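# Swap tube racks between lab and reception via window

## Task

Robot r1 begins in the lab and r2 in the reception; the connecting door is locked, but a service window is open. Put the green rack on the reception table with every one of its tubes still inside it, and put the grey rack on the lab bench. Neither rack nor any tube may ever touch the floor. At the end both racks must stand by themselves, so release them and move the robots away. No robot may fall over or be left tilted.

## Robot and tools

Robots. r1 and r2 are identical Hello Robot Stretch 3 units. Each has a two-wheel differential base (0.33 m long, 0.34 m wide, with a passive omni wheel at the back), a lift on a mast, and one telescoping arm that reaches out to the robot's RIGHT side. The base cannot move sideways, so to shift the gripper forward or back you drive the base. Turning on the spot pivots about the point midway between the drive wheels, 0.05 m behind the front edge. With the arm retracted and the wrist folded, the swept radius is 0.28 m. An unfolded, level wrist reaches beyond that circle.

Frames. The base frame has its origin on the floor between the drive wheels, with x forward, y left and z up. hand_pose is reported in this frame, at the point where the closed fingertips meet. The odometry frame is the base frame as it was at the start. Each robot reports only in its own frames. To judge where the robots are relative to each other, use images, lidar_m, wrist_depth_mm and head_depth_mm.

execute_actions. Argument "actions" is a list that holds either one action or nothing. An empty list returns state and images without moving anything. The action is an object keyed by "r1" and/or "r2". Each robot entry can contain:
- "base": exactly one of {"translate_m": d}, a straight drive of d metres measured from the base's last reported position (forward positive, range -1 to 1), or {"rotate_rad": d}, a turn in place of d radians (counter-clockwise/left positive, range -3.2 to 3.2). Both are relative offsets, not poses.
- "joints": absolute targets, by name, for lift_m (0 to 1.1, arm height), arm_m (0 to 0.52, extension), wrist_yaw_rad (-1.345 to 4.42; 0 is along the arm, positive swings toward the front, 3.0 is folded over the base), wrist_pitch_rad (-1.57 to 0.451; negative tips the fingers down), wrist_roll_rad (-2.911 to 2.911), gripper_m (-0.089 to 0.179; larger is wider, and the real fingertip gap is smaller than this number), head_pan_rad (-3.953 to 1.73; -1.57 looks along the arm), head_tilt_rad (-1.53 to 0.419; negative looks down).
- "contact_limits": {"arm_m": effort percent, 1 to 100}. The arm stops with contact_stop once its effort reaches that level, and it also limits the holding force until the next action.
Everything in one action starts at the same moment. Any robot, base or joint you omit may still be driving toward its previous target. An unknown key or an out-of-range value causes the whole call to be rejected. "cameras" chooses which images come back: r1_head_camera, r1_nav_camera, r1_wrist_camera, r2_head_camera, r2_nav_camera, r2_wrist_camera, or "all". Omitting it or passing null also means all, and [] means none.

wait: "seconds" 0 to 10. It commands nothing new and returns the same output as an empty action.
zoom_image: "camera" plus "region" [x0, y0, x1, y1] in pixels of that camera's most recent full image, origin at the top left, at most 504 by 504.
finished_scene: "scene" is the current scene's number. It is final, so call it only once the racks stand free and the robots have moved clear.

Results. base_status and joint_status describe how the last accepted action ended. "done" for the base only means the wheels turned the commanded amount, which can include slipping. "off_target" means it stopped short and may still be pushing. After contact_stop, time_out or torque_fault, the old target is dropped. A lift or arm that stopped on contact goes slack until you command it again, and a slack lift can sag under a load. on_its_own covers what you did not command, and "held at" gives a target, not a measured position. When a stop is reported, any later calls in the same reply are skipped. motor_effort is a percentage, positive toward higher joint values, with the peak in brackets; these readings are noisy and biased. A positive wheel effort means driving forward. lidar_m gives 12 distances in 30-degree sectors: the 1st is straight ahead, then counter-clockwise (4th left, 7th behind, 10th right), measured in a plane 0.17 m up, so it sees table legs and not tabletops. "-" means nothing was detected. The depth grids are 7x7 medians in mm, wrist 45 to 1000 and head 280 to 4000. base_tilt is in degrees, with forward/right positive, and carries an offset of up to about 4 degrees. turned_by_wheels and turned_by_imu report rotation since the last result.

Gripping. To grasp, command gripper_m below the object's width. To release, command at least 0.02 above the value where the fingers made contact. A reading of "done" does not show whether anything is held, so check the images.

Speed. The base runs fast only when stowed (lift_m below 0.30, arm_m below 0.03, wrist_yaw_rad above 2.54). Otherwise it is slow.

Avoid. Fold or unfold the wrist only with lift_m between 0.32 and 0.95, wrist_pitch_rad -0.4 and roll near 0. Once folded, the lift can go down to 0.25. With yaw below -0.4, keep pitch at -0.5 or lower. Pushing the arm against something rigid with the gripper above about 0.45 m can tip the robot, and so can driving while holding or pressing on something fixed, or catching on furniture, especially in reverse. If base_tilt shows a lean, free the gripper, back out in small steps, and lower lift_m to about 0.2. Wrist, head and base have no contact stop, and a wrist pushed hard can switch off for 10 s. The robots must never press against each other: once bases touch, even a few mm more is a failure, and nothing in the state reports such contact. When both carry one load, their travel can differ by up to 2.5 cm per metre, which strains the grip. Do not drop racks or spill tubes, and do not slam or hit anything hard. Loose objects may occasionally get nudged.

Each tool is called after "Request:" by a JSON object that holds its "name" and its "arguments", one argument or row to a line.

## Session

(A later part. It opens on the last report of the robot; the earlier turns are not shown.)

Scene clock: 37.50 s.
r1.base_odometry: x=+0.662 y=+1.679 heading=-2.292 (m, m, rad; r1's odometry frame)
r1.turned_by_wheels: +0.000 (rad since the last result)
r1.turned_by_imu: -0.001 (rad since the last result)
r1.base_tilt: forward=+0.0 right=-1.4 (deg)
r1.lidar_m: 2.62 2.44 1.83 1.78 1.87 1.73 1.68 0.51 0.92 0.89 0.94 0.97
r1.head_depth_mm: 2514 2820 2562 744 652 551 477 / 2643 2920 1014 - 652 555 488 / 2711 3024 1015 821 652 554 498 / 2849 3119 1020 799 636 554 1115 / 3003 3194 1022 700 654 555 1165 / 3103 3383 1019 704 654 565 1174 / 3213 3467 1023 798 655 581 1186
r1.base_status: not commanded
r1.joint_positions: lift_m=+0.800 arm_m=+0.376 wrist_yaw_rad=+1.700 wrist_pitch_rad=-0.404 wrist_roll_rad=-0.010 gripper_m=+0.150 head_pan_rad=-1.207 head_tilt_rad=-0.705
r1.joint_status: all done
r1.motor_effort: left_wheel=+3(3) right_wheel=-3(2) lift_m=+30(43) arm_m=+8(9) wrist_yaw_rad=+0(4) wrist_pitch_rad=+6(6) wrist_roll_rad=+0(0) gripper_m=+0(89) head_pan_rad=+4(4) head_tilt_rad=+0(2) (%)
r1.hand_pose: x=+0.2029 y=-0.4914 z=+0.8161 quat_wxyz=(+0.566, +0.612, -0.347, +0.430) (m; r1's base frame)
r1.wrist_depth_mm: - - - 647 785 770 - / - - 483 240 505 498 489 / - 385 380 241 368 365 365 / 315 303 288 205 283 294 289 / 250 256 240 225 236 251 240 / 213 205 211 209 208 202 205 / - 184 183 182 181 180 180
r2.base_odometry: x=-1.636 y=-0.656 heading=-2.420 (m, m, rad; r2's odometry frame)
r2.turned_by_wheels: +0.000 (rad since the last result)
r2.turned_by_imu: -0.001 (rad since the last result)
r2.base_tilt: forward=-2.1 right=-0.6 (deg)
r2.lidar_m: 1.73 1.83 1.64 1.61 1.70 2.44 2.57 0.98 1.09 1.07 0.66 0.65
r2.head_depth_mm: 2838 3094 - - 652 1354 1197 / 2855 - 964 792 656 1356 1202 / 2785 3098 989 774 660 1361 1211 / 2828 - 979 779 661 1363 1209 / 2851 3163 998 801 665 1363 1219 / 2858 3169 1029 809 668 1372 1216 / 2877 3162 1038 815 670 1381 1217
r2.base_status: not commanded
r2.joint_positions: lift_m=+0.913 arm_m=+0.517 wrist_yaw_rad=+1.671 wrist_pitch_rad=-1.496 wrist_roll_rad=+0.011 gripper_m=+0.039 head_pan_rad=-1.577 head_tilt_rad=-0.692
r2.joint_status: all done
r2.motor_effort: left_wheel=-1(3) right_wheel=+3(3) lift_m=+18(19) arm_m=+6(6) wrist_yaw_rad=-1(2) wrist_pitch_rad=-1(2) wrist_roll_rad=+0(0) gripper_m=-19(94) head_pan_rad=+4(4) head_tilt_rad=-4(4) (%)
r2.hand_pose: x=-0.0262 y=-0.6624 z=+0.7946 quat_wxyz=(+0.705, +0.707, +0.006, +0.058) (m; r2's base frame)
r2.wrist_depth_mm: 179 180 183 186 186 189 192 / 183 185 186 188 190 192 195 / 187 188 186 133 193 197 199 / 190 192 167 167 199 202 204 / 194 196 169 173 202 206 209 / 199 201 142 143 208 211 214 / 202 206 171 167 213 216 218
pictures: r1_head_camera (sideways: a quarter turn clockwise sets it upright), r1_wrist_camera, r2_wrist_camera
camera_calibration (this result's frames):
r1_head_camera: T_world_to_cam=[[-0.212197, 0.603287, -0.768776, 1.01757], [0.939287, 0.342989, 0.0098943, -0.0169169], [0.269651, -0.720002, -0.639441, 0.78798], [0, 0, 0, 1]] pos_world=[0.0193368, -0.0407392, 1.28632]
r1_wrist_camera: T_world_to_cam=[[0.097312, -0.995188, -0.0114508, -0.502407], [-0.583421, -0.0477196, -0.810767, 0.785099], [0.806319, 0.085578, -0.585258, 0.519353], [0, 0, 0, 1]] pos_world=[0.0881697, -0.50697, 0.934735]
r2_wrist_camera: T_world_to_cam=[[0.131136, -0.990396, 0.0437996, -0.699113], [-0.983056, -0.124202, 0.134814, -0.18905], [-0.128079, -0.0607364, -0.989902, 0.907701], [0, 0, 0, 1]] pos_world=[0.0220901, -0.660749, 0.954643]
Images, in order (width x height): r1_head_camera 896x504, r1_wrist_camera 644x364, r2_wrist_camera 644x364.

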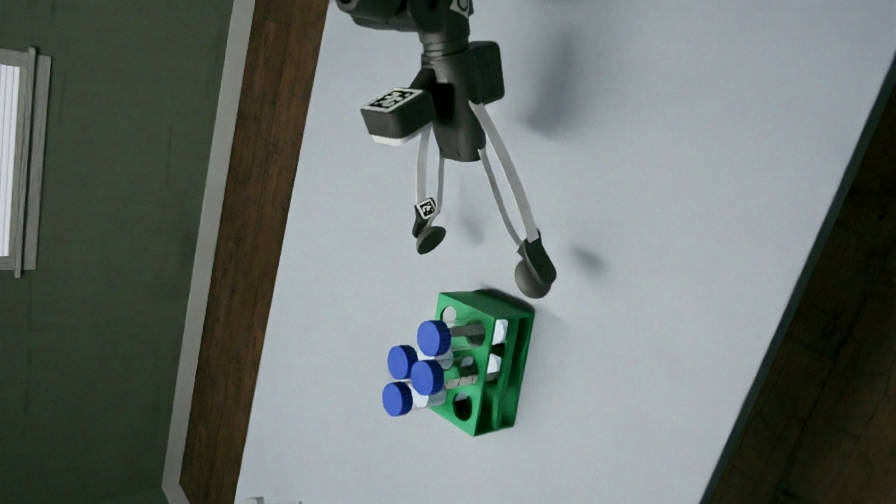

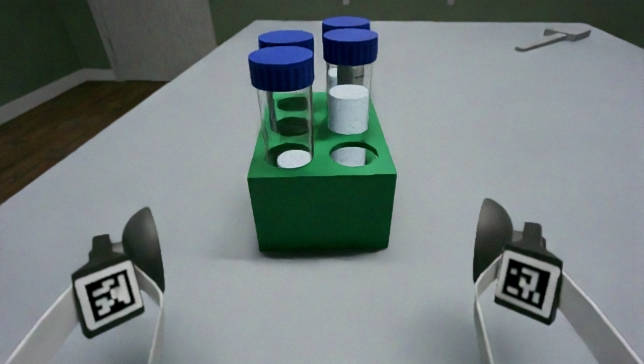

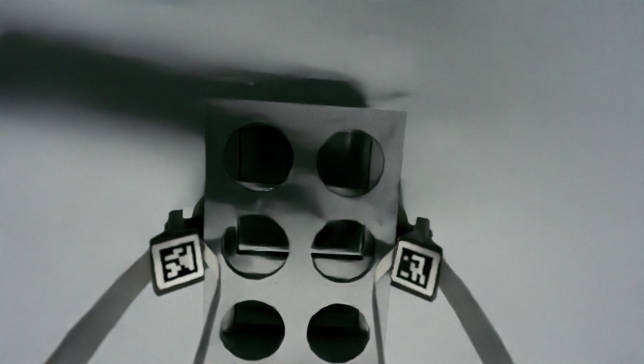

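Request:
{"name": "execute_actions", "arguments": {
  "actions": [
    {"r1":{"base":{"translate_m":0.085},"joints":{"lift_m":0.785,"arm_m":0.368}},"r2":{"joints":{"lift_m":1.0}}}
  ],
  "cameras": []
}}

Request:
{"name": "execute_actions", "arguments": {
  "actions": [
    {"r1":{"joints":{"gripper_m":0.035}},"r2":{"base":{"translate_m":-0.13},"joints":{"arm_m":0.35}}}
  ],
  "cameras": ["r1_wrist_camera"]
}}

Request:
{"name": "execute_actions", "arguments": {
  "actions": [
    {"r1":{"joints":{"lift_m":0.84}}}
  ],
  "cameras": ["r1_wrist_camera","r2_wrist_camera","r1_head_camera"]
}}

Scene clock: 40.23 s.
r1.base_odometry: x=+0.606 y=+1.616 heading=-2.292 (m, m, rad; r1's odometry frame)
r1.turned_by_wheels: +0.000 (rad since the last result)
r1.turned_by_imu: -0.001 (rad since the last result)
r1.base_tilt: forward=-0.1 right=-1.3 (deg)
r1.lidar_m: 2.54 2.44 1.83 1.78 1.86 1.81 1.77 0.59 0.92 0.90 0.95 0.89
r1.head_depth_mm: 2526 2838 2519 845 652 553 479 / 2610 2946 1012 - 652 553 488 / 2746 3085 1020 797 653 553 509 / 2800 3147 1019 681 637 553 1112 / 2977 3227 1020 684 654 553 1155 / 3110 3345 1018 799 654 568 1183 / 3232 3415 1025 799 656 593 1183
r1.base_status: done
r1.joint_positions: lift_m=+0.785 arm_m=+0.368 wrist_yaw_rad=+1.700 wrist_pitch_rad=-0.404 wrist_roll_rad=-0.010 gripper_m=+0.150 head_pan_rad=-1.207 head_tilt_rad=-0.705
r1.joint_status: all done
r1.motor_effort: left_wheel=+2(6) right_wheel=-2(5) lift_m=+30(31) arm_m=-8(7) wrist_yaw_rad=-1(1) wrist_pitch_rad=+6(6) wrist_roll_rad=+0(0) gripper_m=+0(0) head_pan_rad=+4(5) head_tilt_rad=+2(1) (%)
r1.hand_pose: x=+0.2029 y=-0.4844 z=+0.8011 quat_wxyz=(+0.566, +0.612, -0.347, +0.430) (m; r1's base frame)
r1.wrist_depth_mm: - - - 663 718 704 699 / - - 108 128 407 455 448 / - 349 95 165 323 338 333 / 285 276 254 161 249 266 265 / 229 235 176 151 177 228 219 / 201 187 124 124 125 184 187 / - 168 144 140 147 164 164
r2.base_odometry: x=-1.636 y=-0.656 heading=-2.420 (m, m, rad; r2's odometry frame)
r2.turned_by_wheels: +0.000 (rad since the last result)
r2.turned_by_imu: +0.000 (rad since the last result)
r2.base_tilt: forward=-2.2 right=-0.5 (deg)
r2.lidar_m: 1.73 1.83 1.64 1.61 1.70 2.43 2.58 0.98 1.09 1.06 0.66 0.65
r2.head_depth_mm: - 3112 975 787 653 1351 1201 / - 3094 1002 793 656 1355 1205 / 2928 3131 1003 775 660 1359 1204 / - 3144 759 776 662 1360 1216 / 2902 3110 1022 803 664 1365 1215 / 2861 3169 1026 810 668 1373 1215 / 2868 3159 1036 816 669 1376 1225
r2.base_status: not commanded
r2.joint_positions: lift_m=+1.000 arm_m=+0.517 wrist_yaw_rad=+1.671 wrist_pitch_rad=-1.496 wrist_roll_rad=+0.011 gripper_m=+0.039 head_pan_rad=-1.577 head_tilt_rad=-0.692
r2.joint_status: all done
r2.motor_effort: left_wheel=-1(2) right_wheel=+3(3) lift_m=+28(25) arm_m=+6(7) wrist_yaw_rad=-1(1) wrist_pitch_rad=-1(1) wrist_roll_rad=+0(1) gripper_m=-17(19) head_pan_rad=+4(4) head_tilt_rad=-4(4) (%)
r2.hand_pose: x=-0.0263 y=-0.6624 z=+0.8811 quat_wxyz=(+0.705, +0.707, +0.006, +0.058) (m; r2's base frame)
r2.wrist_depth_mm: 259 260 263 267 271 271 275 / 261 266 268 270 275 277 282 / 268 271 186 133 279 285 287 / 273 276 168 141 286 289 293 / 280 282 176 176 292 297 299 / 285 288 148 149 300 304 307 / 291 296 177 157 306 312 315
pictures: none
No camera images: the call's "cameras" was empty. Leave "cameras" out to get every camera's image.

Scene clock: 42.70 s.
r1.base_odometry: x=+0.606 y=+1.616 heading=-2.292 (m, m, rad; r1's odometry frame)
r1.turned_by_wheels: +0.000 (rad since the last result)
r1.turned_by_imu: -0.001 (rad since the last result)
r1.base_tilt: forward=+0.1 right=-1.3 (deg)
r1.lidar_m: 2.54 2.44 1.83 1.78 1.87 1.82 1.77 0.59 0.93 0.90 0.94 0.89
r1.head_depth_mm: 2547 2826 2509 845 651 553 479 / 2628 2948 1018 - 653 551 489 / 2751 2996 1022 822 653 553 508 / 2846 3159 1018 750 640 556 1117 / 2974 3206 1017 683 653 556 1158 / 3099 3334 1020 800 654 567 1180 / 3235 3443 1023 799 654 595 1185
r1.base_status: not commanded
r1.joint_positions: lift_m=+0.785 arm_m=+0.368 wrist_yaw_rad=+1.700 wrist_pitch_rad=-0.405 wrist_roll_rad=-0.010 gripper_m=+0.036 head_pan_rad=-1.207 head_tilt_rad=-0.705
r1.joint_status: all done
r1.motor_effort: left_wheel=+2(2) right_wheel=-1(2) lift_m=+30(30) arm_m=-7(7) wrist_yaw_rad=-1(1) wrist_pitch_rad=+6(7) wrist_roll_rad=+0(0) gripper_m=-22(100) head_pan_rad=+4(4) head_tilt_rad=+2(1) (%)
r1.hand_pose: x=+0.2028 y=-0.4844 z=+0.8009 quat_wxyz=(+0.566, +0.612, -0.347, +0.429) (m; r1's base frame)
r1.wrist_depth_mm: - - - 185 716 703 693 / - - 115 143 429 460 451 / - 351 240 176 322 336 333 / 285 276 250 168 253 268 264 / 229 227 142 138 138 220 219 / 195 199 142 143 145 193 187 / 169 167 163 160 161 165 164
r2.base_odometry: x=-1.538 y=-0.570 heading=-2.420 (m, m, rad; r2's odometry frame)
r2.turned_by_wheels: +0.000 (rad since the last result)
r2.turned_by_imu: +0.000 (rad since the last result)
r2.base_tilt: forward=-2.1 right=-0.5 (deg)
r2.lidar_m: 1.85 1.96 1.65 1.61 1.70 2.45 2.44 0.86 1.08 1.06 1.12 0.75
r2.head_depth_mm: - 3059 993 787 654 1346 1200 / - 3109 1000 795 656 1354 1200 / - - 969 618 658 1359 1204 / - 3159 975 620 660 1366 1210 / 2856 3160 982 782 663 1365 1209 / 2833 3166 1027 808 667 1373 1220 / 2860 3172 1038 813 670 1373 1223
r2.base_status: done
r2.joint_positions: lift_m=+1.000 arm_m=+0.350 wrist_yaw_rad=+1.671 wrist_pitch_rad=-1.496 wrist_roll_rad=+0.011 gripper_m=+0.039 head_pan_rad=-1.577 head_tilt_rad=-0.692
r2.joint_status: all done
r2.motor_effort: left_wheel=-2(5) right_wheel=+3(4) lift_m=+28(28) arm_m=-5(5) wrist_yaw_rad=-2(1) wrist_pitch_rad=-1(1) wrist_roll_rad=+0(0) gripper_m=-17(17) head_pan_rad=+4(4) head_tilt_rad=-4(4) (%)
r2.hand_pose: x=-0.0263 y=-0.4961 z=+0.8811 quat_wxyz=(+0.705, +0.707, +0.006, +0.058) (m; r2's base frame)
r2.wrist_depth_mm: 970 974 264 265 270 272 273 / 988 985 271 271 274 277 280 / - - 186 134 279 284 287 / - - 167 141 286 291 294 / - - 175 176 293 296 300 / - - 148 149 301 304 307 / - 300 177 157 308 310 315
pictures: r1_wrist_camera
camera_calibration (this result's frames):
r1_wrist_camera: T_world_to_cam=[[0.0973376, -0.995186, -0.0114243, -0.495556], [-0.584137, -0.0478323, -0.810244, 0.772715], [0.805797, 0.0855405, -0.585981, 0.510603], [0, 0, 0, 1]] pos_world=[0.0881654, -0.499887, 0.91963]
Images, in order (width x height): r1_wrist_camera 644x364.

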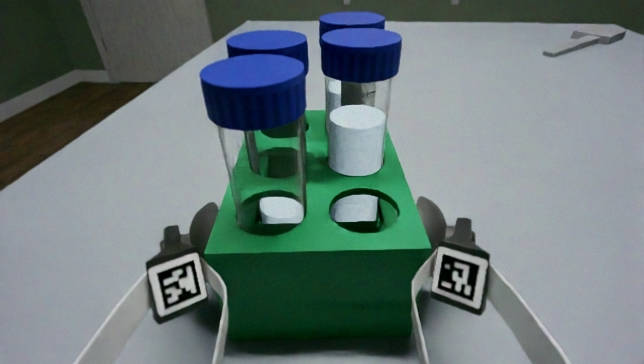

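Scene clock: 44.03 s.
r1.base_odometry: x=+0.606 y=+1.616 heading=-2.292 (m, m, rad; r1's odometry frame)
r1.turned_by_wheels: +0.000 (rad since the last result)
r1.turned_by_imu: +0.000 (rad since the last result)
r1.base_tilt: forward=+0.1 right=-1.4 (deg)
r1.lidar_m: 2.54 2.43 1.83 1.78 1.86 1.82 1.77 0.59 0.93 0.90 0.94 0.89
r1.head_depth_mm: 2526 2799 2539 744 653 553 478 / 2633 2983 2584 746 653 553 489 / 2720 3020 1023 783 654 553 509 / 2845 3099 1019 649 651 555 1116 / 2976 3231 1021 643 656 555 1160 / 3050 3325 1021 800 653 566 1173 / 3206 3501 1022 801 654 593 1184
r1.base_status: not commanded
r1.joint_positions: lift_m=+0.840 arm_m=+0.368 wrist_yaw_rad=+1.700 wrist_pitch_rad=-0.435 wrist_roll_rad=-0.010 gripper_m=+0.036 head_pan_rad=-1.207 head_tilt_rad=-0.705
r1.joint_status: all done
r1.motor_effort: left_wheel=+3(3) right_wheel=-2(2) lift_m=+50(53) arm_m=-7(7) wrist_yaw_rad=+0(1) wrist_pitch_rad=+19(20) wrist_roll_rad=+0(0) gripper_m=-21(21) head_pan_rad=+4(5) head_tilt_rad=+2(3) (%)
r1.hand_pose: x=+0.1990 y=-0.4849 z=+0.8485 quat_wxyz=(+0.572, +0.617, -0.338, +0.421) (m; r1's base frame)
r1.wrist_depth_mm: - - - - - - - / - - 118 147 532 556 549 / - - 396 199 419 420 415 / - 348 320 171 328 339 337 / 302 292 138 138 137 285 282 / 251 253 142 142 143 249 241 / 219 217 207 161 209 213 213
r2.base_odometry: x=-1.538 y=-0.570 heading=-2.420 (m, m, rad; r2's odometry frame)
r2.turned_by_wheels: +0.000 (rad since the last result)
r2.turned_by_imu: +0.000 (rad since the last result)
r2.base_tilt: forward=-2.1 right=-0.5 (deg)
r2.lidar_m: 1.86 1.96 1.65 1.61 1.70 2.45 2.44 0.86 1.08 1.06 1.12 0.75
r2.head_depth_mm: - 3037 994 788 655 1349 1201 / - 3100 1000 796 656 1353 1206 / - - 966 620 660 1351 1208 / - 3174 979 619 662 1359 1210 / 2844 3121 983 783 665 1364 1214 / 2850 3186 1027 809 667 1373 1223 / 2836 3178 1031 814 671 1377 1224
r2.base_status: not commanded
r2.joint_positions: lift_m=+1.000 arm_m=+0.350 wrist_yaw_rad=+1.671 wrist_pitch_rad=-1.496 wrist_roll_rad=+0.011 gripper_m=+0.039 head_pan_rad=-1.577 head_tilt_rad=-0.692
r2.joint_status: not commanded
r2.motor_effort: left_wheel=-1(1) right_wheel=+3(3) lift_m=+28(28) arm_m=-4(4) wrist_yaw_rad=+0(1) wrist_pitch_rad=-1(1) wrist_roll_rad=+0(0) gripper_m=-17(16) head_pan_rad=+4(4) head_tilt_rad=-4(3) (%)
r2.hand_pose: x=-0.0263 y=-0.4961 z=+0.8811 quat_wxyz=(+0.705, +0.707, +0.006, +0.058) (m; r2's base frame)
r2.wrist_depth_mm: 968 970 265 267 270 273 276 / 990 991 270 271 274 278 280 / 994 - 187 133 279 286 287 / - - 168 141 286 290 294 / - - 176 177 292 297 299 / - - 148 148 300 303 308 / - 301 177 157 306 313 314
pictures: r1_head_camera (sideways: a quarter turn clockwise sets it upright), r1_wrist_camera, r2_wrist_camera
camera_calibration (this result's frames):
r1_head_camera: T_world_to_cam=[[-0.212194, 0.60327, -0.76879, 1.01759], [0.939286, 0.342994, 0.00989461, -0.0169173], [0.269659, -0.720014, -0.639424, 0.787958], [0, 0, 0, 1]] pos_world=[0.0193371, -0.0407394, 1.28632]
r1_wrist_camera: T_world_to_cam=[[0.0969816, -0.995231, -0.0104666, -0.495902], [-0.608235, -0.0509398, -0.792121, 0.796914], [0.78781, 0.0831873, -0.610275, 0.56463], [0, 0, 0, 1]] pos_world=[0.0879838, -0.499913, 0.970641]
r2_wrist_camera: T_world_to_cam=[[0.131006, -0.990414, 0.0437857, -0.538157], [-0.983013, -0.124047, 0.135267, -0.180489], [-0.128539, -0.0607628, -0.989841, 1.00333], [0, 0, 0, 1]] pos_world=[0.0220459, -0.494423, 1.04111]
Images, in order (width x height): r1_head_camera 896x504, r1_wrist_camera 644x364, r2_wrist_camera 644x364.

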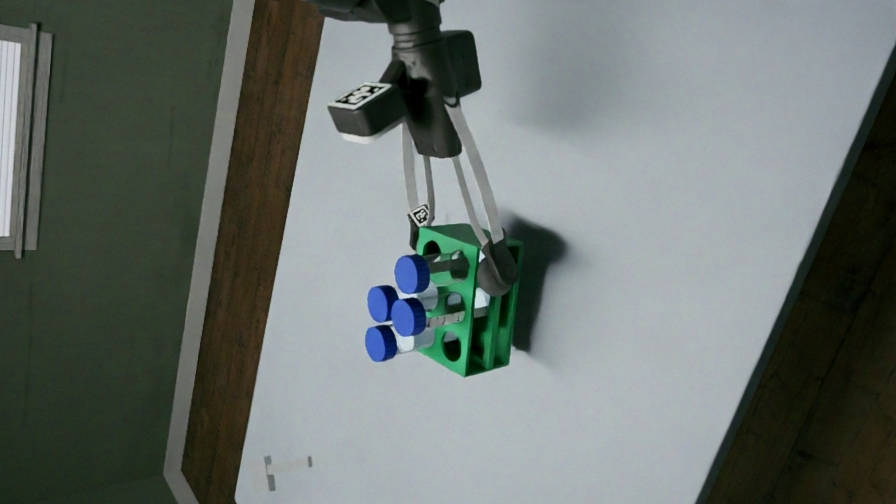

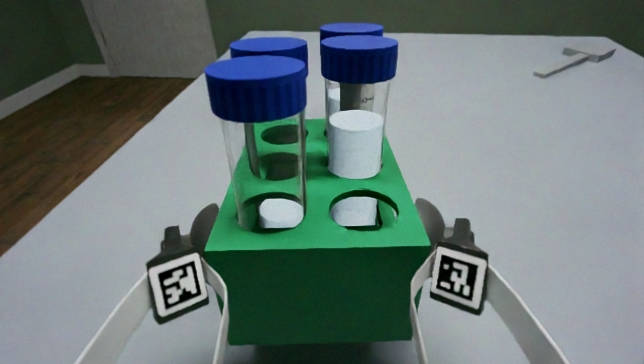

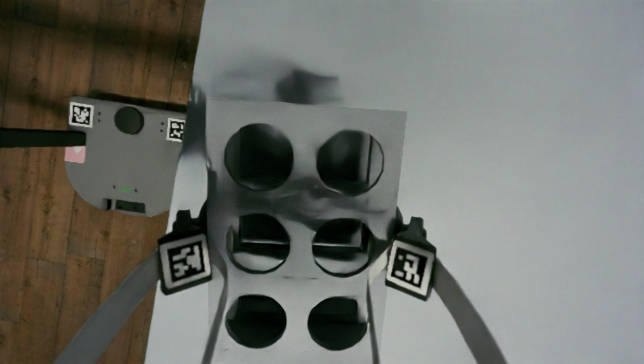

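Request:
{"name": "execute_actions", "arguments": {
  "actions": [
    {"r1":{"base":{"translate_m":0.95},"joints":{"lift_m":1.0,"arm_m":0.05,"wrist_pitch_rad":-0.33}},"r2":{"base":{"translate_m":-1},"joints":{"lift_m":1.1,"arm_m":0.08,"wrist_yaw_rad":0}}}
  ],
  "cameras": ["r1_wrist_camera"]
}}

Request:
{"name": "execute_actions", "arguments": {
  "actions": [
    {"r1":{"base":{"translate_m":0.95}},"r2":{"base":{"translate_m":-0.97}}}
  ],
  "cameras": []
}}

Request:
{"name": "execute_actions", "arguments": {
  "actions": [
    {"r1":{"base":{"rotate_rad":1.59},"joints":{"head_pan_rad":-2.1}},"r2":{"base":{"rotate_rad":-1.5},"joints":{"head_pan_rad":-0.7,"head_tilt_rad":-0.5}}}
  ]
}}

Scene clock: 55.73 s.
r1.base_odometry: x=-0.021 y=+0.902 heading=-2.292 (m, m, rad; r1's odometry frame)
r1.turned_by_wheels: +0.000 (rad since the last result)
r1.turned_by_imu: -0.002 (rad since the last result)
r1.base_tilt: forward=+0.1 right=-1.5 (deg)
r1.lidar_m: 1.59 1.67 1.80 1.74 1.83 2.57 1.50 1.28 0.29 0.29 2.19 1.64
r1.head_depth_mm: 2543 2858 2532 1957 - 546 498 / 2670 2975 2491 1972 - 1297 1172 / 2740 3069 2512 2008 - 1309 1183 / 2873 3214 2517 - - 1297 1176 / 2865 3183 2517 2010 1651 1306 1180 / 2498 2695 2532 1975 1546 1367 1179 / 2152 2292 2408 1986 324 344 1180
r1.base_status: done
r1.joint_positions: lift_m=+1.000 arm_m=+0.050 wrist_yaw_rad=+1.700 wrist_pitch_rad=-0.386 wrist_roll_rad=-0.010 gripper_m=+0.036 head_pan_rad=-1.207 head_tilt_rad=-0.704
r1.joint_status: wrist_pitch_rad off_target (ended at -0.386, target -0.330); the others done
r1.motor_effort: left_wheel=+3(6) right_wheel=+0(4) lift_m=+50(53) arm_m=-7(6) wrist_yaw_rad=-1(1) wrist_pitch_rad=+22(24) wrist_roll_rad=+0(0) gripper_m=-21(21) head_pan_rad=+5(4) head_tilt_rad=+2(3) (%)
r1.hand_pose: x=+0.2050 y=-0.1661 z=+1.0195 quat_wxyz=(+0.562, +0.609, -0.353, +0.435) (m; r1's base frame)
r1.wrist_depth_mm: - - - - - - - / - - 118 146 - - - / - - - 200 - - - / - - - 171 - - - / - - 139 138 137 - - / - - 141 143 143 - - / - - - 161 - - -
r2.base_odometry: x=-0.788 y=+0.090 heading=-2.420 (m, m, rad; r2's odometry frame)
r2.turned_by_wheels: +0.000 (rad since the last result)
r2.turned_by_imu: -0.003 (rad since the last result)
r2.base_tilt: forward=-2.1 right=-0.6 (deg)
r2.lidar_m: 2.85 2.24 1.68 1.66 1.77 1.48 1.45 1.54 2.20 1.01 0.40 1.51
r2.head_depth_mm: - - 2466 1952 1617 1372 1196 / - - - - 1581 326 322 / - - - - 349 318 317 / 2758 - - - 386 331 1149 / 2809 3076 2423 1885 1590 1369 1216 / 2808 3099 1030 809 723 1372 862 / 2778 3108 1034 806 671 597 1224
r2.base_status: done
r2.joint_positions: lift_m=+1.099 arm_m=+0.080 wrist_yaw_rad=+0.001 wrist_pitch_rad=-1.496 wrist_roll_rad=+0.011 gripper_m=+0.039 head_pan_rad=-1.577 head_tilt_rad=-0.692
r2.joint_status: all done
r2.motor_effort: left_wheel=-1(4) right_wheel=+2(3) lift_m=+28(32) arm_m=-5(5) wrist_yaw_rad=-1(0) wrist_pitch_rad=-1(1) wrist_roll_rad=+0(0) gripper_m=-17(17) head_pan_rad=+4(4) head_tilt_rad=-4(4) (%)
r2.hand_pose: x=-0.0216 y=-0.2203 z=+0.9808 quat_wxyz=(+0.516, +0.479, -0.520, -0.484) (m; r2's base frame)
r2.wrist_depth_mm: 349 354 - - - - - / - 378 - - - - - / - - 187 134 - - - / - - 167 141 - - - / - - 176 177 - - - / - - 148 149 - - - / - - 177 157 - - -
pictures: r1_wrist_camera
camera_calibration (this result's frames):
r1_wrist_camera: T_world_to_cam=[[0.097571, -0.995156, -0.0120357, -0.175939], [-0.568982, -0.0458561, -0.82107, 0.974636], [0.816541, 0.0869608, -0.5707, 0.59212], [0, 0, 0, 1]] pos_world=[0.0882274, -0.181885, 1.13605]
Images, in order (width x height): r1_wrist_camera 644x364.

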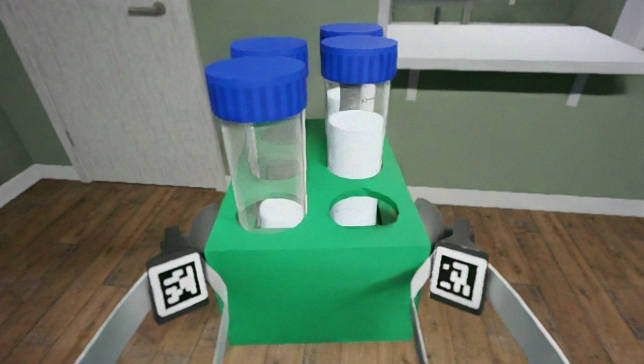

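Scene clock: 66.77 s.
r1.base_odometry: x=-0.649 y=+0.189 heading=-2.292 (m, m, rad; r1's odometry frame)
r1.turned_by_wheels: +0.000 (rad since the last result)
r1.turned_by_imu: -0.002 (rad since the last result)
r1.base_tilt: forward=+0.0 right=-1.4 (deg)
r1.lidar_m: 0.65 0.68 0.93 1.71 1.79 2.52 2.45 1.05 3.13 2.21 0.88 0.67
r1.head_depth_mm: 2567 2926 2487 1946 - 1331 1176 / 2591 3002 2522 1974 - 1300 1172 / 1875 2188 2383 2024 - 1300 1179 / 1447 1466 1858 - - 1308 1180 / 1192 1256 997 1506 1609 1314 1182 / 3045 1291 954 1251 1439 1365 1184 / 3318 1341 956 747 323 344 1180
r1.base_status: done
r1.joint_positions: lift_m=+1.000 arm_m=+0.050 wrist_yaw_rad=+1.700 wrist_pitch_rad=-0.386 wrist_roll_rad=-0.010 gripper_m=+0.036 head_pan_rad=-1.207 head_tilt_rad=-0.704
r1.joint_status: not commanded
r1.motor_effort: left_wheel=+3(7) right_wheel=-2(2) lift_m=+50(50) arm_m=-7(7) wrist_yaw_rad=-1(1) wrist_pitch_rad=+22(22) wrist_roll_rad=+0(0) gripper_m=-21(21) head_pan_rad=+4(4) head_tilt_rad=+1(2) (%)
r1.hand_pose: x=+0.2050 y=-0.1661 z=+1.0195 quat_wxyz=(+0.562, +0.609, -0.353, +0.435) (m; r1's base frame)
r1.wrist_depth_mm: 594 568 536 511 510 - - / 629 616 118 146 560 - - / 702 684 637 200 613 766 760 / 773 760 688 171 571 594 594 / 873 844 138 138 137 495 490 / - 991 141 142 143 460 444 / - - - 161 947 926 854
r2.base_odometry: x=-0.059 y=+0.731 heading=-2.420 (m, m, rad; r2's odometry frame)
r2.turned_by_wheels: +0.000 (rad since the last result)
r2.turned_by_imu: -0.003 (rad since the last result)
r2.base_tilt: forward=-2.1 right=-0.6 (deg)
r2.lidar_m: 2.60 2.32 1.77 1.47 0.65 0.50 0.49 0.51 0.74 2.44 3.19 1.20
r2.head_depth_mm: - - 1014 1773 1574 1379 1198 / - - - - 1580 326 322 / - - - - 349 318 317 / 2703 - - - 386 331 1145 / 2764 3036 2544 1993 1663 1370 1213 / 2731 3024 2561 2008 1649 1406 1218 / 2726 3058 2564 2011 1651 1405 1223
r2.base_status: done
r2.joint_positions: lift_m=+1.099 arm_m=+0.080 wrist_yaw_rad=+0.001 wrist_pitch_rad=-1.496 wrist_roll_rad=+0.011 gripper_m=+0.039 head_pan_rad=-1.577 head_tilt_rad=-0.692
r2.joint_status: not commanded
r2.motor_effort: left_wheel=+0(6) right_wheel=+2(2) lift_m=+28(28) arm_m=-5(4) wrist_yaw_rad=-1(1) wrist_pitch_rad=-1(1) wrist_roll_rad=+0(0) gripper_m=-17(17) head_pan_rad=+4(4) head_tilt_rad=-4(4) (%)
r2.hand_pose: x=-0.0216 y=-0.2203 z=+0.9808 quat_wxyz=(+0.516, +0.479, -0.520, -0.484) (m; r2's base frame)
r2.wrist_depth_mm: - - - - - 812 342 / - - - - - 775 347 / - - 187 134 - 767 357 / - - 167 141 - 752 366 / - - 176 176 980 726 508 / - - 149 149 - 705 492 / - - 177 157 - 643 485
pictures: none
No camera images: the call's "cameras" was empty. Leave "cameras" out to get every camera's image.

Scene clock: 70.23 s.
r1.base_odometry: x=-0.649 y=+0.189 heading=-0.702 (m, m, rad; r1's odometry frame)
r1.turned_by_wheels: +1.590 (rad since the last result)
r1.turned_by_imu: +1.606 (rad since the last result)
r1.base_tilt: forward=+0.0 right=-1.3 (deg)
r1.lidar_m: 1.71 1.80 2.57 1.06 1.06 3.12 2.12 0.87 0.66 0.65 0.68 0.94
r1.head_depth_mm: 3814 3582 - - - 1334 1174 / - 3729 - - 1416 1363 1177 / - 3901 - - 1260 1356 1182 / - 3976 - 932 1100 1304 1177 / 578 622 - 869 1015 1237 1179 / 554 598 - 840 982 1130 1176 / 530 566 - - - 1057 1159
r1.base_status: done
r1.joint_positions: lift_m=+1.000 arm_m=+0.050 wrist_yaw_rad=+1.700 wrist_pitch_rad=-0.386 wrist_roll_rad=-0.010 gripper_m=+0.036 head_pan_rad=-2.093 head_tilt_rad=-0.704
r1.joint_status: all done
r1.motor_effort: left_wheel=-3(7) right_wheel=+3(6) lift_m=+50(50) arm_m=-7(8) wrist_yaw_rad=-1(1) wrist_pitch_rad=+22(22) wrist_roll_rad=+0(0) gripper_m=-21(21) head_pan_rad=-5(56) head_tilt_rad=+2(2) (%)
r1.hand_pose: x=+0.2050 y=-0.1661 z=+1.0195 quat_wxyz=(+0.562, +0.609, -0.353, +0.435) (m; r1's base frame)
r1.wrist_depth_mm: - - - - - - 731 / - - 118 147 - - 721 / - - - 199 - - 706 / - - - 171 - - 684 / - - 139 138 137 - 698 / - - 141 142 143 958 646 / - - - 161 - - 652
r2.base_odometry: x=-0.059 y=+0.731 heading=+2.363 (m, m, rad; r2's odometry frame)
r2.turned_by_wheels: -1.500 (rad since the last result)
r2.turned_by_imu: -1.530 (rad since the last result)
r2.base_tilt: forward=-2.1 right=-0.6 (deg)
r2.lidar_m: 3.00 1.49 1.20 2.60 2.16 1.76 1.25 0.62 0.49 0.49 0.53 0.79
r2.head_depth_mm: - - 3646 964 738 615 834 / 3836 - 3685 974 742 602 935 / 3476 3834 3746 975 750 606 1196 / 3266 3607 1427 986 751 663 1309 / 3105 3325 1329 993 782 1525 1328 / 1075 1161 1270 1005 1812 1606 1339 / 1138 1332 1620 1165 2009 1613 1346
r2.base_status: done
r2.joint_positions: lift_m=+1.099 arm_m=+0.080 wrist_yaw_rad=+0.001 wrist_pitch_rad=-1.496 wrist_roll_rad=+0.011 gripper_m=+0.039 head_pan_rad=-0.707 head_tilt_rad=-0.507
r2.joint_status: all done
r2.motor_effort: left_wheel=+3(7) right_wheel=-3(6) lift_m=+28(28) arm_m=-5(4) wrist_yaw_rad=-2(0) wrist_pitch_rad=-1(1) wrist_roll_rad=+0(0) gripper_m=-17(17) head_pan_rad=+4(45) head_tilt_rad=+3(19) (%)
r2.hand_pose: x=-0.0216 y=-0.2203 z=+0.9808 quat_wxyz=(+0.516, +0.479, -0.520, -0.484) (m; r2's base frame)
r2.wrist_depth_mm: 318 719 673 570 505 447 397 / 324 - - - 819 680 560 / - - 186 134 - - 947 / - - 168 141 - - - / - - 176 176 - - - / - - 149 149 - - - / - - 177 157 - - -
pictures: r1_head_camera (sideways: a quarter turn clockwise sets it upright), r1_nav_camera (sideways: a quarter turn counterclockwise sets it upright), r1_wrist_camera, r2_head_camera (sideways: a quarter turn clockwise sets it upright), r2_nav_camera (sideways: a quarter turn counterclockwise sets it upright), r2_wrist_camera
camera_calibration (this result's frames):
r1_head_camera: T_world_to_cam=[[0.333021, 0.545782, -0.768907, 1.01442], [0.859736, -0.510643, 0.00989711, -0.0164353], [-0.387236, -0.664353, -0.639284, 0.791782], [0, 0, 0, 1]] pos_world=[-0.0170864, -0.0360216, 1.28633]
r1_nav_camera: T_world_to_cam=[[-0.348255, -0.574976, 0.740352, -0.917898], [-0.857517, 0.514442, -0.00383963, 0.0568257], [-0.37866, -0.636201, -0.672209, 0.838074], [0, 0, 0, 1]] pos_world=[0.0464113, -0.0238199, 1.24315]
r1_wrist_camera: T_world_to_cam=[[0.0975717, -0.995156, -0.0120325, -0.175936], [-0.568981, -0.0458591, -0.821071, 0.974637], [0.816542, 0.0869595, -0.570699, 0.592118], [0, 0, 0, 1]] pos_world=[0.0882274, -0.181878, 1.13605]
r2_head_camera: T_world_to_cam=[[-0.355145, 0.355057, -0.864758, 1.14774], [0.66199, 0.748671, 0.0355224, -0.0541616], [0.660031, -0.559845, -0.500931, 0.603365], [0, 0, 0, 1]] pos_world=[0.0452308, -0.0291748, 1.29669]
r2_nav_camera: T_world_to_cam=[[0.318577, -0.349629, 0.881061, -1.10293], [-0.639337, -0.765492, -0.0725948, 0.142594], [0.699826, -0.540168, -0.467399, 0.557757], [0, 0, 0, 1]] pos_world=[0.0522012, 0.0248191, 1.2428]
r2_wrist_camera: T_world_to_cam=[[-0.998522, -0.0322068, 0.0437799, -0.0833492], [-0.0260106, 0.990452, 0.135383, 0.110969], [-0.0477222, 0.134045, -0.989826, 1.16398], [0, 0, 0, 1]] pos_world=[-0.0247922, -0.268619, 1.14076]
Images, in order (width x height): r1_head_camera 896x504, r1_nav_camera 672x504, r1_wrist_camera 644x364, r2_head_camera 896x504, r2_nav_camera 672x504, r2_wrist_camera 644x364.

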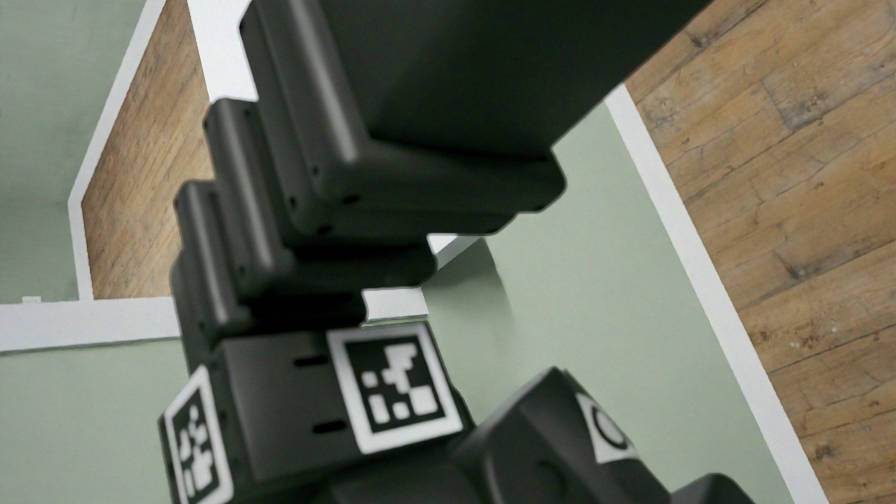

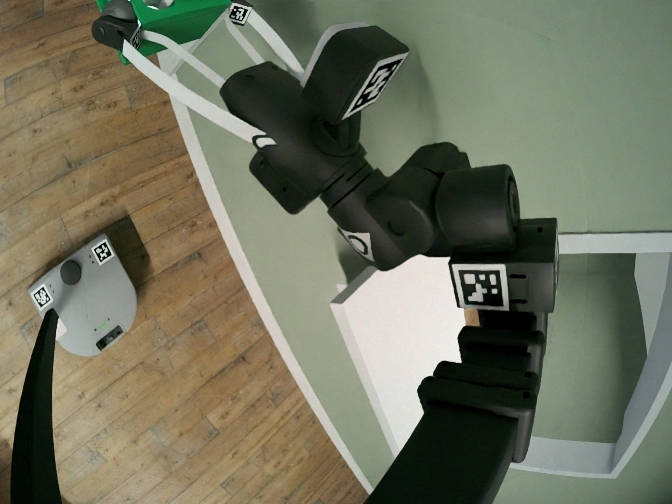

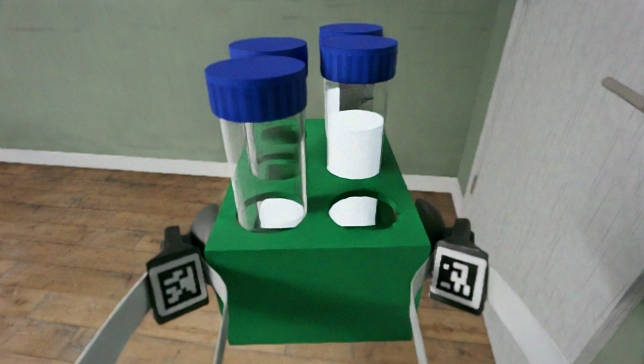

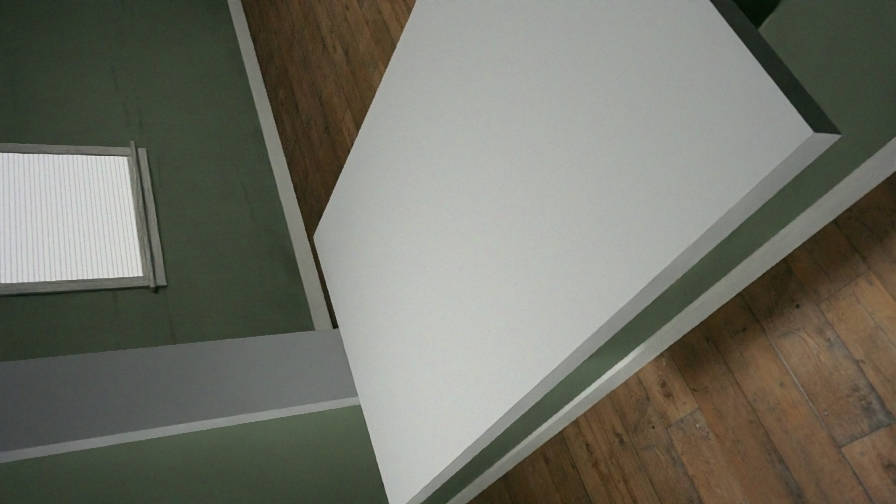

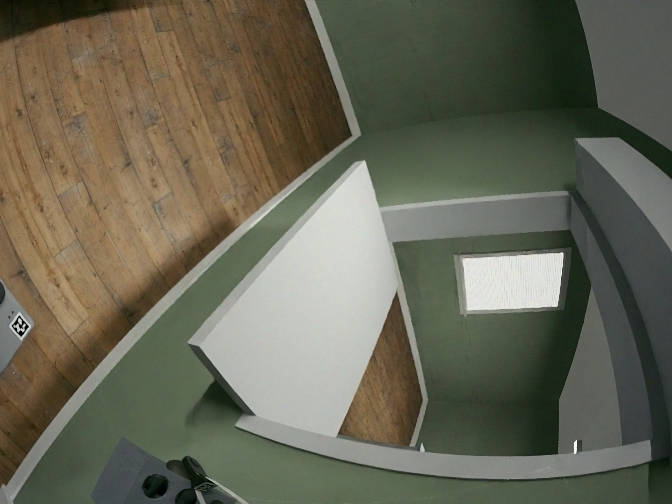

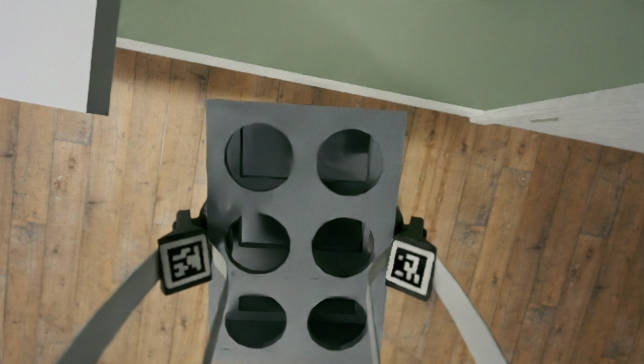

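Request:
{"name": "execute_actions", "arguments": {
  "actions": [
    {"r1":{"base":{"rotate_rad":-0.04}},"r2":{"base":{"rotate_rad":-0.1}}}
  ],
  "cameras": []
}}

Request:
{"name": "execute_actions", "arguments": {
  "actions": [
    {"r1":{"base":{"translate_m":-0.38},"joints":{"wrist_yaw_rad":0,"lift_m":0.88,"head_pan_rad":-1.8}},"r2":{"base":{"translate_m":0.82},"joints":{"lift_m":1.01,"head_pan_rad":-1.9,"head_tilt_rad":-0.7}}}
  ],
  "cameras": []
}}

Request:
{"name": "execute_actions", "arguments": {
  "actions": [
    {"r1":{"joints":{"arm_m":0.27}},"r2":{"joints":{"arm_m":0.42}}}
  ]
}}

Scene clock: 71.47 s.
r1.base_odometry: x=-0.649 y=+0.189 heading=-0.742 (m, m, rad; r1's odometry frame)
r1.turned_by_wheels: -0.040 (rad since the last result)
r1.turned_by_imu: -0.041 (rad since the last result)
r1.base_tilt: forward=-0.1 right=-1.4 (deg)
r1.lidar_m: 1.71 1.78 2.46 2.45 1.05 3.16 2.43 0.91 0.67 0.65 0.67 0.91
r1.head_depth_mm: 3689 3587 - - - 1327 1176 / - 3709 - - 1476 1361 1173 / - 3893 - - 1309 1356 1179 / - 3924 - 769 1129 1305 1176 / - 3661 - 885 1026 1248 1176 / 558 602 - 847 982 1133 1178 / 536 571 - - - 1056 1163
r1.base_status: done
r1.joint_positions: lift_m=+1.000 arm_m=+0.050 wrist_yaw_rad=+1.700 wrist_pitch_rad=-0.386 wrist_roll_rad=-0.010 gripper_m=+0.036 head_pan_rad=-2.093 head_tilt_rad=-0.704
r1.joint_status: not commanded
r1.motor_effort: left_wheel=+2(2) right_wheel=-1(2) lift_m=+50(50) arm_m=-7(7) wrist_yaw_rad=+0(1) wrist_pitch_rad=+22(22) wrist_roll_rad=+0(0) gripper_m=-22(22) head_pan_rad=-5(6) head_tilt_rad=+1(1) (%)
r1.hand_pose: x=+0.2050 y=-0.1661 z=+1.0195 quat_wxyz=(+0.562, +0.609, -0.353, +0.435) (m; r1's base frame)
r1.wrist_depth_mm: - - - - - - 667 / - - 118 147 - - 660 / - - - 199 - - 647 / - - - 171 - - 649 / - - 139 138 137 - 646 / - - 141 143 143 880 637 / - - - 161 - - 652
r2.base_odometry: x=-0.059 y=+0.731 heading=+2.263 (m, m, rad; r2's odometry frame)
r2.turned_by_wheels: -0.100 (rad since the last result)
r2.turned_by_imu: -0.102 (rad since the last result)
r2.base_tilt: forward=-2.1 right=-0.6 (deg)
r2.lidar_m: 2.07 3.15 1.20 2.61 2.40 1.76 1.74 0.67 0.50 0.49 0.51 0.71
r2.head_depth_mm: - - 3643 963 738 671 787 / - - 3694 970 744 619 903 / 3901 - 3722 980 749 605 1036 / 3610 3898 3756 985 753 622 1251 / 3301 3558 3705 994 758 1348 1343 / 3090 3309 1296 999 788 1562 1347 / 1067 1142 1235 1013 1814 1610 1347
r2.base_status: done
r2.joint_positions: lift_m=+1.099 arm_m=+0.080 wrist_yaw_rad=+0.001 wrist_pitch_rad=-1.496 wrist_roll_rad=+0.011 gripper_m=+0.039 head_pan_rad=-0.707 head_tilt_rad=-0.507
r2.joint_status: not commanded
r2.motor_effort: left_wheel=+3(7) right_wheel=-3(8) lift_m=+28(28) arm_m=-4(5) wrist_yaw_rad=+0(1) wrist_pitch_rad=-1(1) wrist_roll_rad=+0(0) gripper_m=-17(17) head_pan_rad=+4(4) head_tilt_rad=+3(3) (%)
r2.hand_pose: x=-0.0216 y=-0.2203 z=+0.9808 quat_wxyz=(+0.516, +0.479, -0.520, -0.484) (m; r2's base frame)
r2.wrist_depth_mm: 322 661 619 569 534 510 479 / 327 - - - 928 798 671 / - - 186 134 - - - / - - 167 141 - - - / - - 175 176 - - - / - - 149 149 - - - / - - 177 158 - - -
pictures: none
No camera images: the call's "cameras" was empty. Leave "cameras" out to get every camera's image.

Scene clock: 80.73 s.
r1.base_odometry: x=-0.929 y=+0.446 heading=-0.742 (m, m, rad; r1's odometry frame)
r1.turned_by_wheels: +0.000 (rad since the last result)
r1.turned_by_imu: -0.002 (rad since the last result)
r1.base_tilt: forward=+0.0 right=-1.4 (deg)
r1.lidar_m: 2.09 2.17 2.99 1.01 1.76 2.76 2.40 0.90 0.67 0.64 0.67 0.92
r1.head_depth_mm: - 3521 952 739 - - - / 980 2996 951 768 - - 1152 / - 3180 952 766 - - 1152 / 2350 2936 954 769 - - 1153 / 2609 3559 956 541 - - 1167 / 2592 3338 954 565 612 1132 1178 / - 3487 923 746 663 1087 1183
r1.base_status: done
r1.joint_positions: lift_m=+0.880 arm_m=+0.050 wrist_yaw_rad=+0.001 wrist_pitch_rad=-0.385 wrist_roll_rad=-0.010 gripper_m=+0.036 head_pan_rad=-1.807 head_tilt_rad=-0.704
r1.joint_status: all done
r1.motor_effort: left_wheel=+2(4) right_wheel=+0(6) lift_m=+33(47) arm_m=-7(7) wrist_yaw_rad=-2(4) wrist_pitch_rad=+22(22) wrist_roll_rad=+0(0) gripper_m=-21(22) head_pan_rad=+5(34) head_tilt_rad=+2(2) (%)
r1.hand_pose: x=-0.0213 y=-0.4238 z=+0.9003 quat_wxyz=(+0.698, +0.137, -0.690, -0.135) (m; r1's base frame)
r1.wrist_depth_mm: 312 312 - - - - - / 339 338 118 147 650 682 674 / 374 370 358 199 495 491 494 / 410 410 362 171 372 385 383 / 458 458 139 138 137 316 315 / 516 509 141 142 143 276 267 / 593 245 225 161 228 235 234
r2.base_odometry: x=-0.583 y=+1.362 heading=+2.263 (m, m, rad; r2's odometry frame)
r2.turned_by_wheels: +0.000 (rad since the last result)
r2.turned_by_imu: +0.000 (rad since the last result)
r2.base_tilt: forward=-2.1 right=-0.6 (deg)
r2.lidar_m: 2.17 2.30 3.22 1.15 3.51 2.61 1.74 0.70 0.52 0.51 0.53 0.74
r2.head_depth_mm: 3993 - - - 598 1225 1199 / - - - 701 615 1127 1200 / - - - - 617 550 1190 / 997 - - - 620 540 371 / 1191 - - - - 414 365 / 2232 - - - - 408 407 / 2267 - - 742 628 533 994
r2.base_status: done
r2.joint_positions: lift_m=+1.010 arm_m=+0.080 wrist_yaw_rad=+0.001 wrist_pitch_rad=-1.496 wrist_roll_rad=+0.011 gripper_m=+0.039 head_pan_rad=-1.893 head_tilt_rad=-0.691
r2.joint_status: all done
r2.motor_effort: left_wheel=+3(7) right_wheel=-3(4) lift_m=+20(25) arm_m=-5(5) wrist_yaw_rad=-1(1) wrist_pitch_rad=-1(1) wrist_roll_rad=+0(0) gripper_m=-17(17) head_pan_rad=-3(45) head_tilt_rad=-4(19) (%)
r2.hand_pose: x=-0.0216 y=-0.2203 z=+0.8916 quat_wxyz=(+0.516, +0.479, -0.520, -0.484) (m; r2's base frame)
r2.wrist_depth_mm: 237 239 242 246 247 250 255 / 241 244 246 249 252 254 258 / - - 186 133 256 263 265 / - - 168 140 - - - / - - 176 177 - - - / - - 148 149 - - - / - - 177 157 - - -
pictures: none
No camera images: the call's "cameras" was empty. Leave "cameras" out to get every camera's image.

Scene clock: 84.43 s.
r1.base_odometry: x=-0.929 y=+0.446 heading=-0.742 (m, m, rad; r1's odometry frame)
r1.turned_by_wheels: +0.000 (rad since the last result)
r1.turned_by_imu: -0.001 (rad since the last result)
r1.base_tilt: forward=+0.0 right=-1.4 (deg)
r1.lidar_m: 2.09 2.18 3.01 1.01 1.76 2.76 2.40 0.90 0.66 0.64 0.67 0.92
r1.head_depth_mm: - 3171 852 739 - - - / - 3460 953 792 - 1303 1156 / - 3327 1034 - 1056 1272 1177 / 2339 2960 - 720 646 1245 1180 / 2589 3473 - 701 645 1188 1174 / 2597 3353 682 726 630 1131 1180 / - 3507 941 749 664 1076 1178
r1.base_status: not commanded
r1.joint_positions: lift_m=+0.880 arm_m=+0.270 wrist_yaw_rad=+0.001 wrist_pitch_rad=-0.385 wrist_roll_rad=-0.010 gripper_m=+0.036 head_pan_rad=-1.807 head_tilt_rad=-0.704
r1.joint_status: all done
r1.motor_effort: left_wheel=+2(2) right_wheel=-1(1) lift_m=+33(33) arm_m=+8(7) wrist_yaw_rad=-1(2) wrist_pitch_rad=+22(22) wrist_roll_rad=+0(0) gripper_m=-22(22) head_pan_rad=+4(5) head_tilt_rad=+2(2) (%)
r1.hand_pose: x=-0.0214 y=-0.6429 z=+0.9003 quat_wxyz=(+0.698, +0.136, -0.690, -0.135) (m; r1's base frame)
r1.wrist_depth_mm: 167 237 - - - - - / 166 235 118 147 - - - / 165 234 476 200 488 487 484 / 165 231 359 171 369 382 381 / 164 214 139 137 137 316 314 / 174 199 142 142 143 276 267 / 194 226 224 161 228 233 231
r2.base_odometry: x=-0.583 y=+1.362 heading=+2.263 (m, m, rad; r2's odometry frame)
r2.turned_by_wheels: +0.000 (rad since the last result)
r2.turned_by_imu: -0.001 (rad since the last result)
r2.base_tilt: forward=-2.1 right=-0.5 (deg)
r2.lidar_m: 2.17 2.30 3.18 1.15 3.51 2.61 1.74 0.70 0.52 0.51 0.53 0.74
r2.head_depth_mm: 3972 - - - 595 1230 1194 / - - - 731 612 1122 1203 / - - 877 744 618 550 1187 / - - 949 750 620 539 1167 / - 3056 954 754 622 530 1135 / - 3349 2547 615 625 531 1056 / - - 900 633 628 533 981
r2.base_status: not commanded
r2.joint_positions: lift_m=+1.010 arm_m=+0.420 wrist_yaw_rad=+0.000 wrist_pitch_rad=-1.496 wrist_roll_rad=+0.011 gripper_m=+0.039 head_pan_rad=-1.893 head_tilt_rad=-0.691
r2.joint_status: all done
r2.motor_effort: left_wheel=+2(3) right_wheel=-3(3) lift_m=+20(20) arm_m=+7(6) wrist_yaw_rad=+0(0) wrist_pitch_rad=-1(1) wrist_roll_rad=+0(0) gripper_m=-17(17) head_pan_rad=-3(3) head_tilt_rad=-4(4) (%)
r2.hand_pose: x=-0.0216 y=-0.5596 z=+0.8916 quat_wxyz=(+0.515, +0.478, -0.521, -0.484) (m; r2's base frame)
r2.wrist_depth_mm: 237 238 241 245 245 249 252 / 242 242 246 248 250 254 258 / 246 249 187 134 256 261 265 / 252 255 168 141 262 267 268 / 258 257 175 177 266 271 275 / 261 263 149 149 276 279 281 / 268 271 178 157 283 286 290
pictures: r1_head_camera (sideways: a quarter turn clockwise sets it upright), r1_nav_camera (sideways: a quarter turn counterclockwise sets it upright), r1_wrist_camera, r2_head_camera (sideways: a quarter turn clockwise sets it upright), r2_nav_camera (sideways: a quarter turn counterclockwise sets it upright), r2_wrist_camera
camera_calibration (this result's frames):
r1_head_camera: T_world_to_cam=[[0.1655, 0.617557, -0.768917, 1.01545], [0.968881, -0.247328, 0.00989731, -0.0171014], [-0.184062, -0.746627, -0.639272, 0.790528], [0, 0, 0, 1]] pos_world=[-0.0059812, -0.0411002, 1.28633]
r1_nav_camera: T_world_to_cam=[[-0.171878, -0.649864, 0.740361, -0.918987], [-0.967824, 0.251598, -0.0038399, 0.0574989], [-0.183778, -0.7172, -0.672198, 0.836871], [0, 0, 0, 1]] pos_world=[0.051494, -0.0114794, 1.24315]
r1_wrist_camera: T_world_to_cam=[[-0.999442, 0.0311291, -0.0120748, 0.00657503], [0.0276557, 0.56917, -0.821755, 1.1349], [-0.0187078, -0.82163, -0.569713, 0.147538], [0, 0, 0, 1]] pos_world=[-0.0220549, -0.524932, 1.01674]
r2_head_camera: T_world_to_cam=[[0.243247, 0.604463, -0.758587, 1.00568], [0.940424, -0.338511, 0.0318196, -0.0510313], [-0.237557, -0.721134, -0.650794, 0.803807], [0, 0, 0, 1]] pos_world=[-0.00568763, -0.0455174, 1.28763]
r2_nav_camera: T_world_to_cam=[[-0.253053, -0.571861, 0.780346, -0.968127], [-0.945216, 0.318084, -0.0734156, 0.145511], [-0.206232, -0.756173, -0.621024, 0.763156], [0, 0, 0, 1]] pos_world=[0.0499391, -0.0228404, 1.24009]
r2_wrist_camera: T_world_to_cam=[[-0.998564, -0.0308774, 0.0437798, -0.0896207], [-0.024692, 0.990486, 0.135383, 0.459107], [-0.0475436, 0.134108, -0.989826, 1.1212], [0, 0, 0, 1]] pos_world=[-0.0248498, -0.607869, 1.05156]
Images, in order (width x height): r1_head_camera 896x504, r1_nav_camera 672x504, r1_wrist_camera 644x364, r2_head_camera 896x504, r2_nav_camera 672x504, r2_wrist_camera 644x364.

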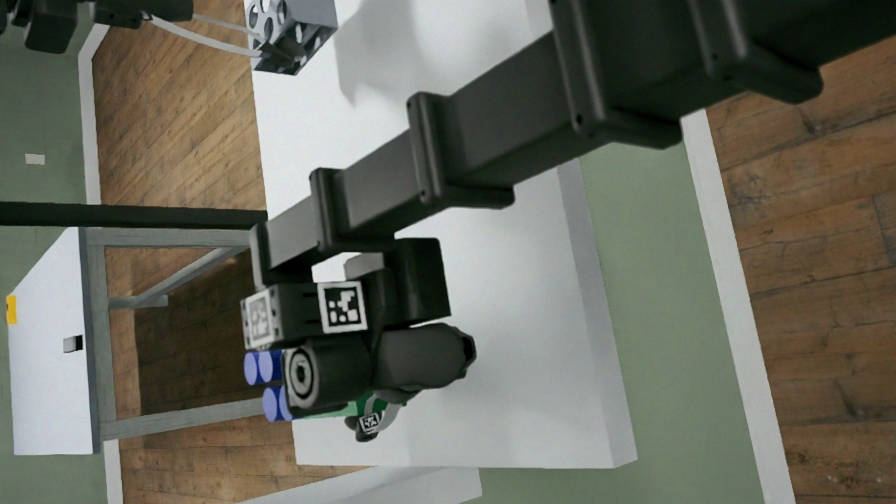

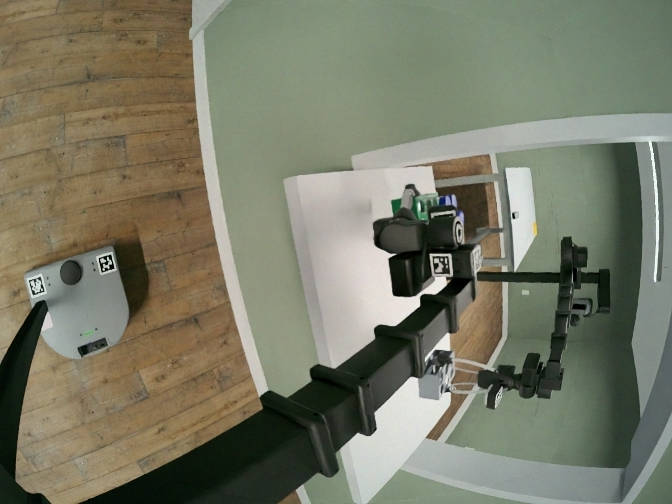

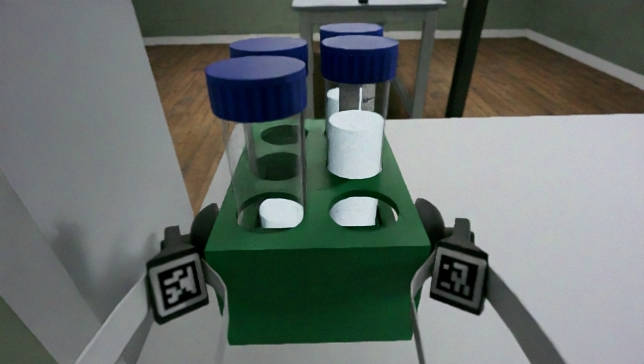

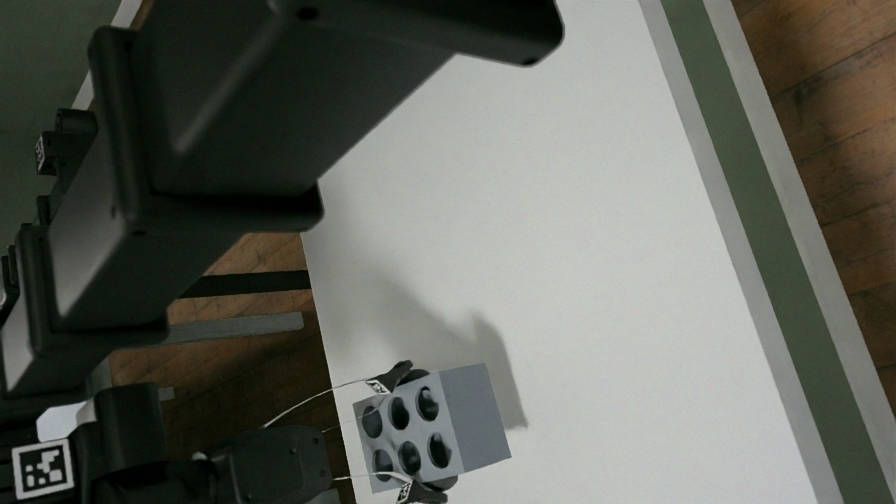

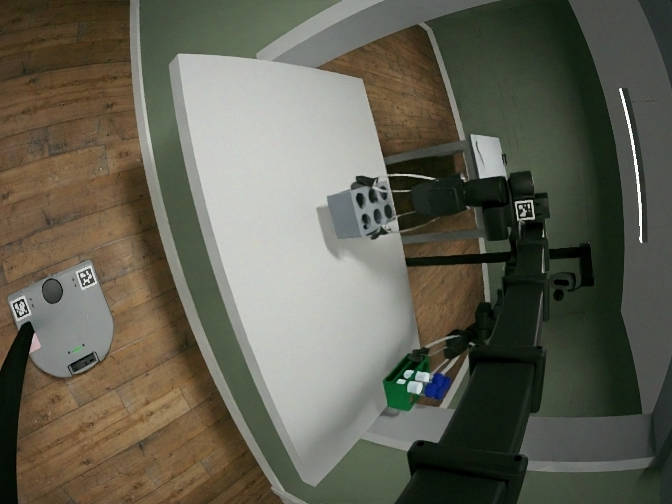

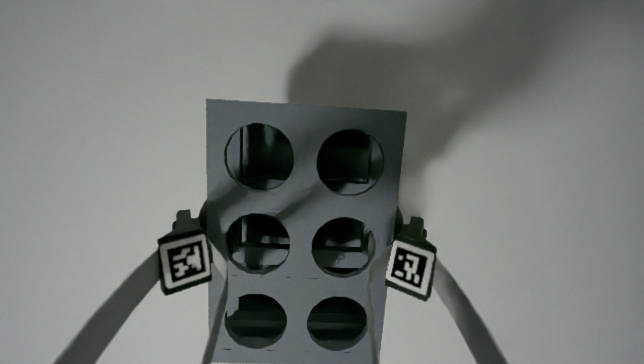

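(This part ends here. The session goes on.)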